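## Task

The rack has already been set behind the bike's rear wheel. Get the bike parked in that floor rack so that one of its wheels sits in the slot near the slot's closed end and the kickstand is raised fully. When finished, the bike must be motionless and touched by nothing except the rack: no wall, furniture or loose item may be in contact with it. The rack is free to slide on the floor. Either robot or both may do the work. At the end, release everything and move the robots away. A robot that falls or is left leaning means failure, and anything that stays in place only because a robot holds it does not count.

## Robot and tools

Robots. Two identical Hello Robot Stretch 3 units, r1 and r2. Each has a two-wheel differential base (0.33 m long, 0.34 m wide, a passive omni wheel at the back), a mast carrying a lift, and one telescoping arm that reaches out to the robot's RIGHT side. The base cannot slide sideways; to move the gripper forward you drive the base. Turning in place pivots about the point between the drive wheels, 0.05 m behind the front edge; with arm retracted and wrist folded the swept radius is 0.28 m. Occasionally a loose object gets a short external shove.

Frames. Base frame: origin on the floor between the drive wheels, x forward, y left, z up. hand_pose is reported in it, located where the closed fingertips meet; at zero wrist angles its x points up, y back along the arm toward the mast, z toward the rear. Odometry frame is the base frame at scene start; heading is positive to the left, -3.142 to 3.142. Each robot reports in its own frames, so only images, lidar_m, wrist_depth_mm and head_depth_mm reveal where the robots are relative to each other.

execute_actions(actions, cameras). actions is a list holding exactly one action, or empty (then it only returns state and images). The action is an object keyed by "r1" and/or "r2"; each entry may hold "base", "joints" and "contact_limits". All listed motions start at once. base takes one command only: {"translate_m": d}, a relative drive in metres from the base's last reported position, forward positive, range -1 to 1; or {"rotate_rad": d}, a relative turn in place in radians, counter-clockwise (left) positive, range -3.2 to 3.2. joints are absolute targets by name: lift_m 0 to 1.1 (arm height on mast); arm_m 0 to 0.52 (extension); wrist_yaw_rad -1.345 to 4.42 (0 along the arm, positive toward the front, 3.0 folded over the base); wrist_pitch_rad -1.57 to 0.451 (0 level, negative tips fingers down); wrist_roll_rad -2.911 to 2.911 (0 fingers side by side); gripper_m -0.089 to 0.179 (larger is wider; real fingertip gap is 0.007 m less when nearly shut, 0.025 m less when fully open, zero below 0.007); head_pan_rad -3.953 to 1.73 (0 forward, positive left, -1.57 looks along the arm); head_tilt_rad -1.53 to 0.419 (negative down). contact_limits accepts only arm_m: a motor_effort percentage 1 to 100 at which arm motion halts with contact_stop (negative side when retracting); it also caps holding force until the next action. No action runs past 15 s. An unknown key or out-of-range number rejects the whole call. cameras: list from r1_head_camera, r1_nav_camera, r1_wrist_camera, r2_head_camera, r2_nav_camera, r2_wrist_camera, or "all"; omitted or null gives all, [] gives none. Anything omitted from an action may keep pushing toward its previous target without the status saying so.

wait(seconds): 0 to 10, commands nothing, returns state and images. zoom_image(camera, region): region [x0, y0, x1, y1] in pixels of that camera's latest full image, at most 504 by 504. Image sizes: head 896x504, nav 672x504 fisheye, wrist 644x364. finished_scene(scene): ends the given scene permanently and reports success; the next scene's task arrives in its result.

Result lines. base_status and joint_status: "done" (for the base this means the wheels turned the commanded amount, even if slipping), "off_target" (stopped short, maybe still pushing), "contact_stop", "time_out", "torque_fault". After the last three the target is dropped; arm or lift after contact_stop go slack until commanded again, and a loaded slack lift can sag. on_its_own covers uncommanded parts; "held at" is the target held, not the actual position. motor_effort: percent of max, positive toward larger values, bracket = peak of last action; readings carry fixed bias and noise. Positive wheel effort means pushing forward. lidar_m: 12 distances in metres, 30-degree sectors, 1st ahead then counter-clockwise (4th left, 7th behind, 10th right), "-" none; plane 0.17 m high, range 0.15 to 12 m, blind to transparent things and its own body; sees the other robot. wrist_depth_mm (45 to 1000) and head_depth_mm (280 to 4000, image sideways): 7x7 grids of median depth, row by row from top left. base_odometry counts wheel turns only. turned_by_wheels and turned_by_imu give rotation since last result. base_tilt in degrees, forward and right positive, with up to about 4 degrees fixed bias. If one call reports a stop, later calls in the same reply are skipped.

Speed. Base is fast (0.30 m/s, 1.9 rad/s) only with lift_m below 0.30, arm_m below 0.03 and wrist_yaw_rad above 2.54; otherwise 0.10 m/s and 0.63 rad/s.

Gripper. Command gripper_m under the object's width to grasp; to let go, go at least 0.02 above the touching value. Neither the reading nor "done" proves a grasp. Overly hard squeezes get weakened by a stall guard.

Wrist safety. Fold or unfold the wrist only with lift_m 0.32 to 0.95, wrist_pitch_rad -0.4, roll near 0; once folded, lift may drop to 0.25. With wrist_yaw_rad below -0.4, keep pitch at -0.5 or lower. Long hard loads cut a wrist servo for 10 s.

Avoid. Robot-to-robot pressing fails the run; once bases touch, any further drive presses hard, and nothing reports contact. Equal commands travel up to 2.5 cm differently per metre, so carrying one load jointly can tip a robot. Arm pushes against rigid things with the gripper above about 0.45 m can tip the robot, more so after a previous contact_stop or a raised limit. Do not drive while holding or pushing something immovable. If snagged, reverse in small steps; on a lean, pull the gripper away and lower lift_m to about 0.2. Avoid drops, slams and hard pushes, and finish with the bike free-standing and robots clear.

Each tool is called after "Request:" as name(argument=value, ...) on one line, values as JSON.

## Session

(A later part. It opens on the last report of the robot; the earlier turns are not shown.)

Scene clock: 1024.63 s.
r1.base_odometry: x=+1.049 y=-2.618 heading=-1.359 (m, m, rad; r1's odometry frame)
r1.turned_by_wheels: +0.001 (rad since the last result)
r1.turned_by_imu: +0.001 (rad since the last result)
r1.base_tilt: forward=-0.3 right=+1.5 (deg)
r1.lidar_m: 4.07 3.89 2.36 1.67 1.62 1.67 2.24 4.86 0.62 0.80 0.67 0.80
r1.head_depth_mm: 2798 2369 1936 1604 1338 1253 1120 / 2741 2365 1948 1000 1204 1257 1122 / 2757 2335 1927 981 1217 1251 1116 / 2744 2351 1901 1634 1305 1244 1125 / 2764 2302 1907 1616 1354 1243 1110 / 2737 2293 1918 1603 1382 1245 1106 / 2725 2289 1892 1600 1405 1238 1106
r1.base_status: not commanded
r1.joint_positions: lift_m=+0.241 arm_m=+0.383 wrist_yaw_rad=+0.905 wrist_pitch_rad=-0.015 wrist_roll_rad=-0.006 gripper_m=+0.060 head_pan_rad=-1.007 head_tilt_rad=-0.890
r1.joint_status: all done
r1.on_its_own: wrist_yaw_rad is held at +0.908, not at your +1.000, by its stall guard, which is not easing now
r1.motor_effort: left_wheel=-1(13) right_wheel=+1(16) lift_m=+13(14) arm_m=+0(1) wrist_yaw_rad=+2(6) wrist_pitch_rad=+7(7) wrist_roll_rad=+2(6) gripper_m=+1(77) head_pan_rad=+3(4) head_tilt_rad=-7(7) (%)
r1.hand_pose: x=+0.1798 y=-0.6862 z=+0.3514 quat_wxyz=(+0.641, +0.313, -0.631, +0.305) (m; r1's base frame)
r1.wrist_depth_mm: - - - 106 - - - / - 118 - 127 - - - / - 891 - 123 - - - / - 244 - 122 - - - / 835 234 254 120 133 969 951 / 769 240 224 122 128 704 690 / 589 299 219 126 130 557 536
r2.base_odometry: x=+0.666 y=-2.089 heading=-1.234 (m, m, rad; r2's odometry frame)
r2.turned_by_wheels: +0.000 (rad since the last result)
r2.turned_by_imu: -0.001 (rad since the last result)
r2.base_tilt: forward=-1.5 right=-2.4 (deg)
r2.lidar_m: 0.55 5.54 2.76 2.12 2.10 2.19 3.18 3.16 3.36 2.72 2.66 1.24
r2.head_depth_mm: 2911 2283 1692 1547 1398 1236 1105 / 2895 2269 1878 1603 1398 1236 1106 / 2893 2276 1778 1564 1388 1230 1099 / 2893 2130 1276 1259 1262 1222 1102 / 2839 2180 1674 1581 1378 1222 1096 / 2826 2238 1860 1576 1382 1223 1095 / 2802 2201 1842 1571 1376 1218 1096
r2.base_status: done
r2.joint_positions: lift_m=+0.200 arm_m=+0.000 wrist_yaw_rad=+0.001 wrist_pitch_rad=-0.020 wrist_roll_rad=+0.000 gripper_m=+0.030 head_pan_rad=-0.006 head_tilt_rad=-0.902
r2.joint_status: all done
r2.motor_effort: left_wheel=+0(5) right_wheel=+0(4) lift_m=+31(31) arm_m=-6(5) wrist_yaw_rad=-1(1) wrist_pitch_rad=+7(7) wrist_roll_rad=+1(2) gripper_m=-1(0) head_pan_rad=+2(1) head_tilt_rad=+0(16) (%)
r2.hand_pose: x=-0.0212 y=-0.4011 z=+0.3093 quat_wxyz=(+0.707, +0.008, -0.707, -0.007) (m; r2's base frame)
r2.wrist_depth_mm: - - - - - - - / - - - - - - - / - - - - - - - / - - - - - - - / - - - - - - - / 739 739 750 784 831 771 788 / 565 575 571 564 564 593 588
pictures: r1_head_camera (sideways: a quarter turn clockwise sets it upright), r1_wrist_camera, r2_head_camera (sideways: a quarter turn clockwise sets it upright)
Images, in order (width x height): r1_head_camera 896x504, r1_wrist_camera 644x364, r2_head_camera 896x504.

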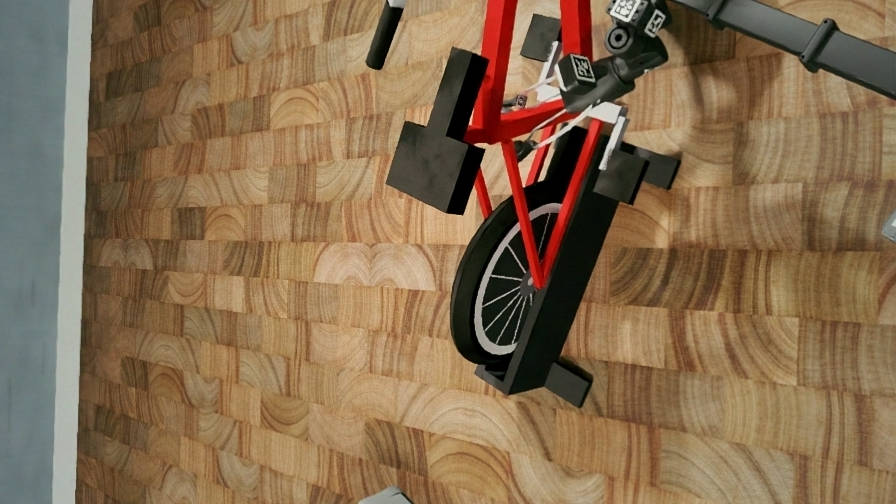

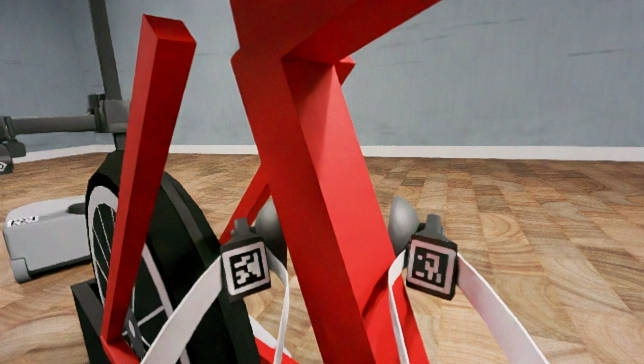

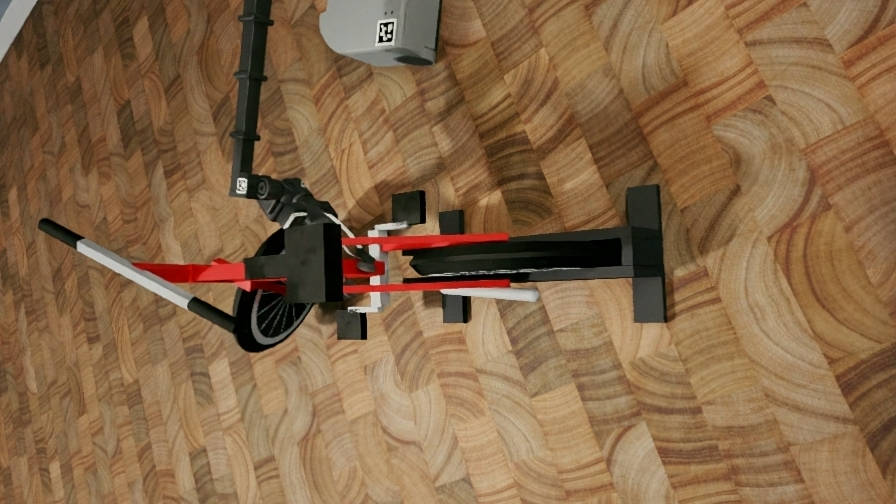

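Request:
execute_actions(actions=[{"r1": {"base": {"translate_m": -0.09}, "joints": {"arm_m": 0.31, "gripper_m": 0.08, "wrist_yaw_rad": 0.9}}}], cameras=["r1_wrist_camera"])

Request:
execute_actions(actions=[{"r1": {"joints": {"arm_m": 0.0}}}], cameras=["r1_head_camera", "r2_head_camera", "r1_nav_camera"])

Scene clock: 1033.80 s.
r1.base_odometry: x=+1.030 y=-2.530 heading=-1.359 (m, m, rad; r1's odometry frame)
r1.turned_by_wheels: +0.000 (rad since the last result)
r1.turned_by_imu: -0.001 (rad since the last result)
r1.base_tilt: forward=-0.4 right=+1.4 (deg)
r1.lidar_m: 4.14 3.96 2.30 1.64 1.58 1.62 2.17 4.78 4.66 0.60 0.71 0.82
r1.head_depth_mm: 2827 2369 1958 1634 1367 1204 1121 / 2782 2378 1921 1564 1298 1237 1119 / 2804 2346 1900 1035 1262 1252 1116 / 2786 2338 1918 1168 1306 1250 1119 / 2748 2346 1907 1263 1358 1240 1110 / 2763 2306 1894 1441 1403 1232 1107 / 2787 2283 1907 1621 1398 1228 1107
r1.base_status: done
r1.joint_positions: lift_m=+0.241 arm_m=+0.310 wrist_yaw_rad=+0.902 wrist_pitch_rad=-0.016 wrist_roll_rad=-0.006 gripper_m=+0.080 head_pan_rad=-1.007 head_tilt_rad=-0.890
r1.joint_status: all done
r1.motor_effort: left_wheel=+1(4) right_wheel=-1(5) lift_m=+14(14) arm_m=-4(4) wrist_yaw_rad=-2(3) wrist_pitch_rad=+7(7) wrist_roll_rad=+2(2) gripper_m=+0(74) head_pan_rad=+3(4) head_tilt_rad=-6(7) (%)
r1.hand_pose: x=+0.1794 y=-0.6139 z=+0.3513 quat_wxyz=(+0.641, +0.312, -0.632, +0.304) (m; r1's base frame)
r1.wrist_depth_mm: - - - 217 179 - - / - - - 232 - - - / - - - 241 - - - / - 956 368 240 - - - / 955 589 341 868 923 - 925 / 775 567 330 360 239 707 693 / 596 560 334 344 231 196 140
r2.base_odometry: x=+0.666 y=-2.089 heading=-1.234 (m, m, rad; r2's odometry frame)
r2.turned_by_wheels: +0.000 (rad since the last result)
r2.turned_by_imu: -0.001 (rad since the last result)
r2.base_tilt: forward=-1.4 right=-2.3 (deg)
r2.lidar_m: 0.55 5.52 2.77 2.12 2.09 2.20 3.13 3.16 3.35 2.72 2.66 1.32
r2.head_depth_mm: 2927 2290 1696 1595 1400 1248 1106 / 2863 2251 1888 1610 1391 1237 1100 / 2880 2270 1774 1554 1393 1230 1100 / 2842 2125 1312 1261 1262 1217 1102 / 2850 2195 1723 1581 1386 1229 1100 / 2846 2242 1850 1581 1372 1223 1099 / 2823 2220 1841 1569 1375 1212 1094
r2.base_status: not commanded
r2.joint_positions: lift_m=+0.200 arm_m=+0.000 wrist_yaw_rad=+0.001 wrist_pitch_rad=-0.020 wrist_roll_rad=+0.000 gripper_m=+0.030 head_pan_rad=-0.006 head_tilt_rad=-0.902
r2.joint_status: not commanded
r2.motor_effort: left_wheel=+0(0) right_wheel=+1(0) lift_m=+31(31) arm_m=-6(5) wrist_yaw_rad=-1(1) wrist_pitch_rad=+6(7) wrist_roll_rad=+1(1) gripper_m=+0(0) head_pan_rad=+3(2) head_tilt_rad=+1(1) (%)
r2.hand_pose: x=-0.0212 y=-0.4011 z=+0.3093 quat_wxyz=(+0.707, +0.008, -0.707, -0.007) (m; r2's base frame)
r2.wrist_depth_mm: - - - - - - - / - - - - - - - / - - - - - - - / - - - - - - - / - - - - - - - / 730 735 757 745 829 757 774 / 563 576 565 569 546 580 586
pictures: r1_wrist_camera
Images, in order (width x height): r1_wrist_camera 644x364.

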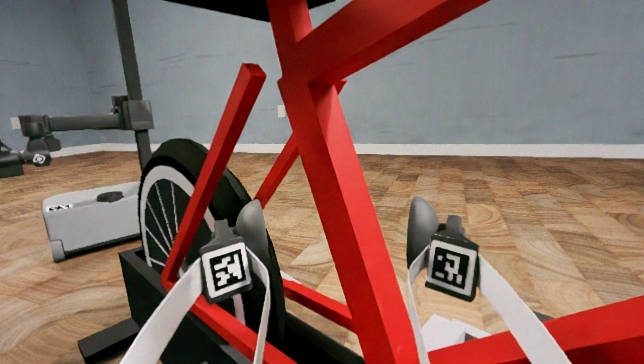

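Scene clock: 1037.30 s.
r1.base_odometry: x=+1.030 y=-2.530 heading=-1.359 (m, m, rad; r1's odometry frame)
r1.turned_by_wheels: +0.000 (rad since the last result)
r1.turned_by_imu: +0.000 (rad since the last result)
r1.base_tilt: forward=-0.4 right=+1.4 (deg)
r1.lidar_m: 4.16 3.94 2.31 1.65 1.58 1.62 2.17 4.79 4.68 0.60 0.71 0.82
r1.head_depth_mm: 2784 2355 1951 1633 1372 1236 1118 / 2818 2373 1955 1554 1345 1247 1127 / 2780 2364 1896 1038 1260 1250 1138 / 2808 2361 1922 1174 1300 1249 1118 / 2791 2346 1921 1259 1349 1247 1110 / 2816 2325 1905 1447 1402 1238 1102 / 2799 2316 1914 1608 1397 1240 1105
r1.base_status: not commanded
r1.joint_positions: lift_m=+0.241 arm_m=+0.002 wrist_yaw_rad=+0.902 wrist_pitch_rad=-0.016 wrist_roll_rad=-0.006 gripper_m=+0.080 head_pan_rad=-1.007 head_tilt_rad=-0.890
r1.joint_status: all done
joint sent to its limit — the command would take r1.arm_m past its lower limit, so that joint was sent only as far as its limit.
r1.motor_effort: left_wheel=+1(1) right_wheel=-1(1) lift_m=+14(13) arm_m=-3(4) wrist_yaw_rad=-2(1) wrist_pitch_rad=+8(8) wrist_roll_rad=+2(2) gripper_m=+1(0) head_pan_rad=+4(4) head_tilt_rad=-5(7) (%)
r1.hand_pose: x=+0.1793 y=-0.3057 z=+0.3511 quat_wxyz=(+0.641, +0.313, -0.632, +0.304) (m; r1's base frame)
r1.wrist_depth_mm: - - - - 453 405 342 / - - - - - 408 - / - - - - - - - / - - - 647 531 - - / - - - 658 541 847 386 / 774 779 724 666 538 375 661 / 587 596 584 569 520 452 546
r2.base_odometry: x=+0.666 y=-2.089 heading=-1.234 (m, m, rad; r2's odometry frame)
r2.turned_by_wheels: +0.000 (rad since the last result)
r2.turned_by_imu: -0.001 (rad since the last result)
r2.base_tilt: forward=-1.4 right=-2.3 (deg)
r2.lidar_m: 0.55 5.53 2.77 2.12 2.10 2.20 3.15 3.16 3.34 2.72 2.65 1.32
r2.head_depth_mm: 2921 2278 1573 1596 1391 1243 1108 / 2913 2266 1889 1599 1396 1236 1104 / 2874 2249 1872 1575 1388 1229 1103 / 2852 2121 1316 1258 1263 1222 1100 / 2869 2177 1726 1583 1378 1226 1097 / 2821 2229 1850 1571 1380 1221 1094 / 2807 2228 1831 1575 1366 1217 1094
r2.base_status: not commanded
r2.joint_positions: lift_m=+0.200 arm_m=+0.000 wrist_yaw_rad=+0.001 wrist_pitch_rad=-0.020 wrist_roll_rad=+0.000 gripper_m=+0.030 head_pan_rad=-0.006 head_tilt_rad=-0.902
r2.joint_status: not commanded
r2.motor_effort: left_wheel=+0(0) right_wheel=+0(0) lift_m=+31(31) arm_m=-6(6) wrist_yaw_rad=-1(1) wrist_pitch_rad=+6(7) wrist_roll_rad=+2(1) gripper_m=+0(0) head_pan_rad=+2(2) head_tilt_rad=+1(0) (%)
r2.hand_pose: x=-0.0212 y=-0.4011 z=+0.3093 quat_wxyz=(+0.707, +0.008, -0.707, -0.007) (m; r2's base frame)
r2.wrist_depth_mm: - - - - - - - / - - - - - - - / - - - - - - - / - - - - - - - / - - - - - - - / 752 763 759 744 822 789 791 / 564 560 572 574 566 593 588
pictures: r1_head_camera (sideways: a quarter turn clockwise sets it upright), r1_nav_camera (sideways: a quarter turn counterclockwise sets it upright), r2_head_camera (sideways: a quarter turn clockwise sets it upright)
Images, in order (width x height): r1_head_camera 896x504, r1_nav_camera 672x504, r2_head_camera 896x504.

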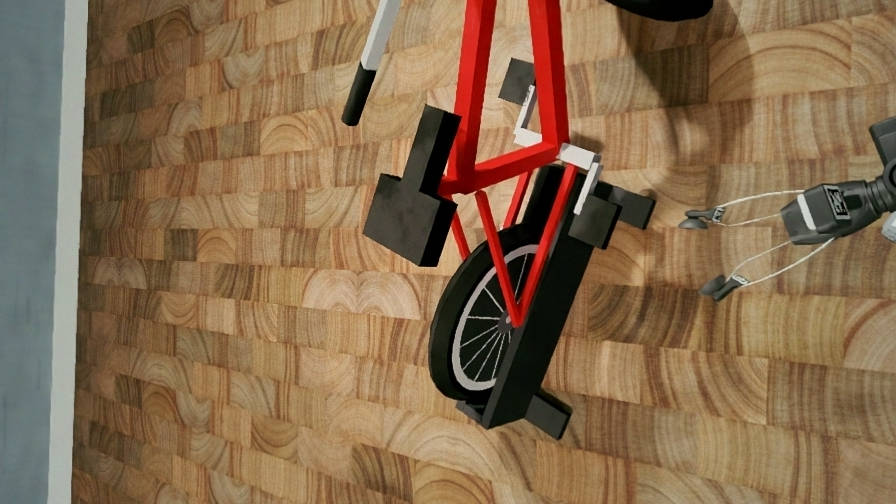

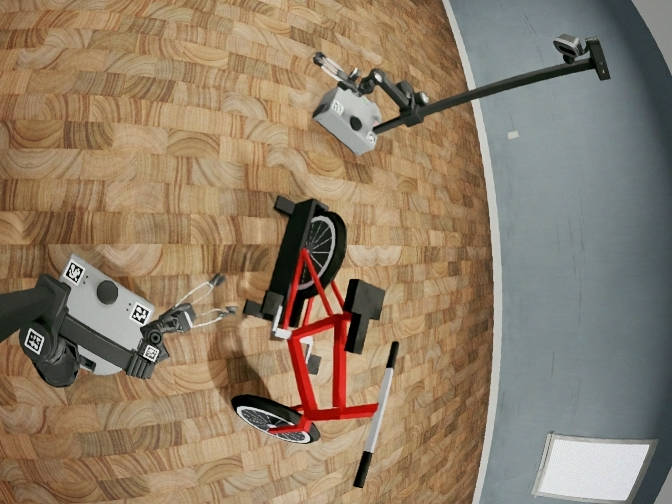

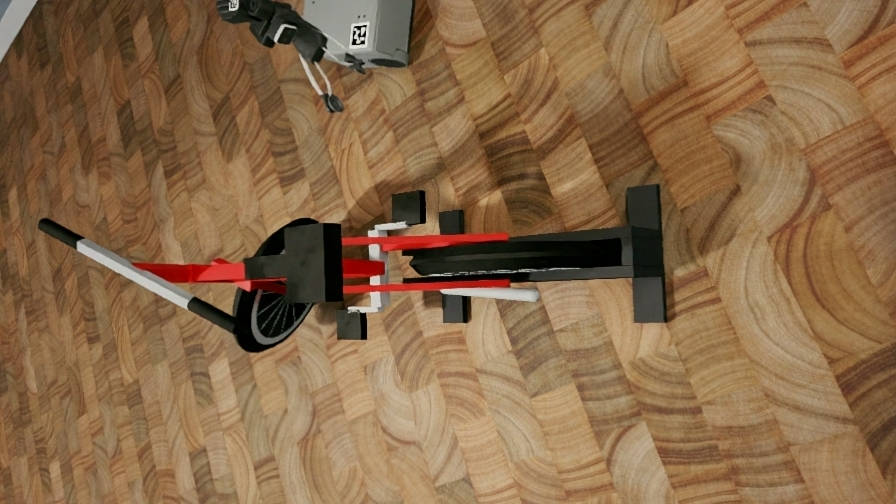

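The bike is standing on its own in the rack with the kickstand up, and both robots are clear, so I'm ending scene 1.

Request:
finished_scene(scene=1)

The scene is finished: the task was done.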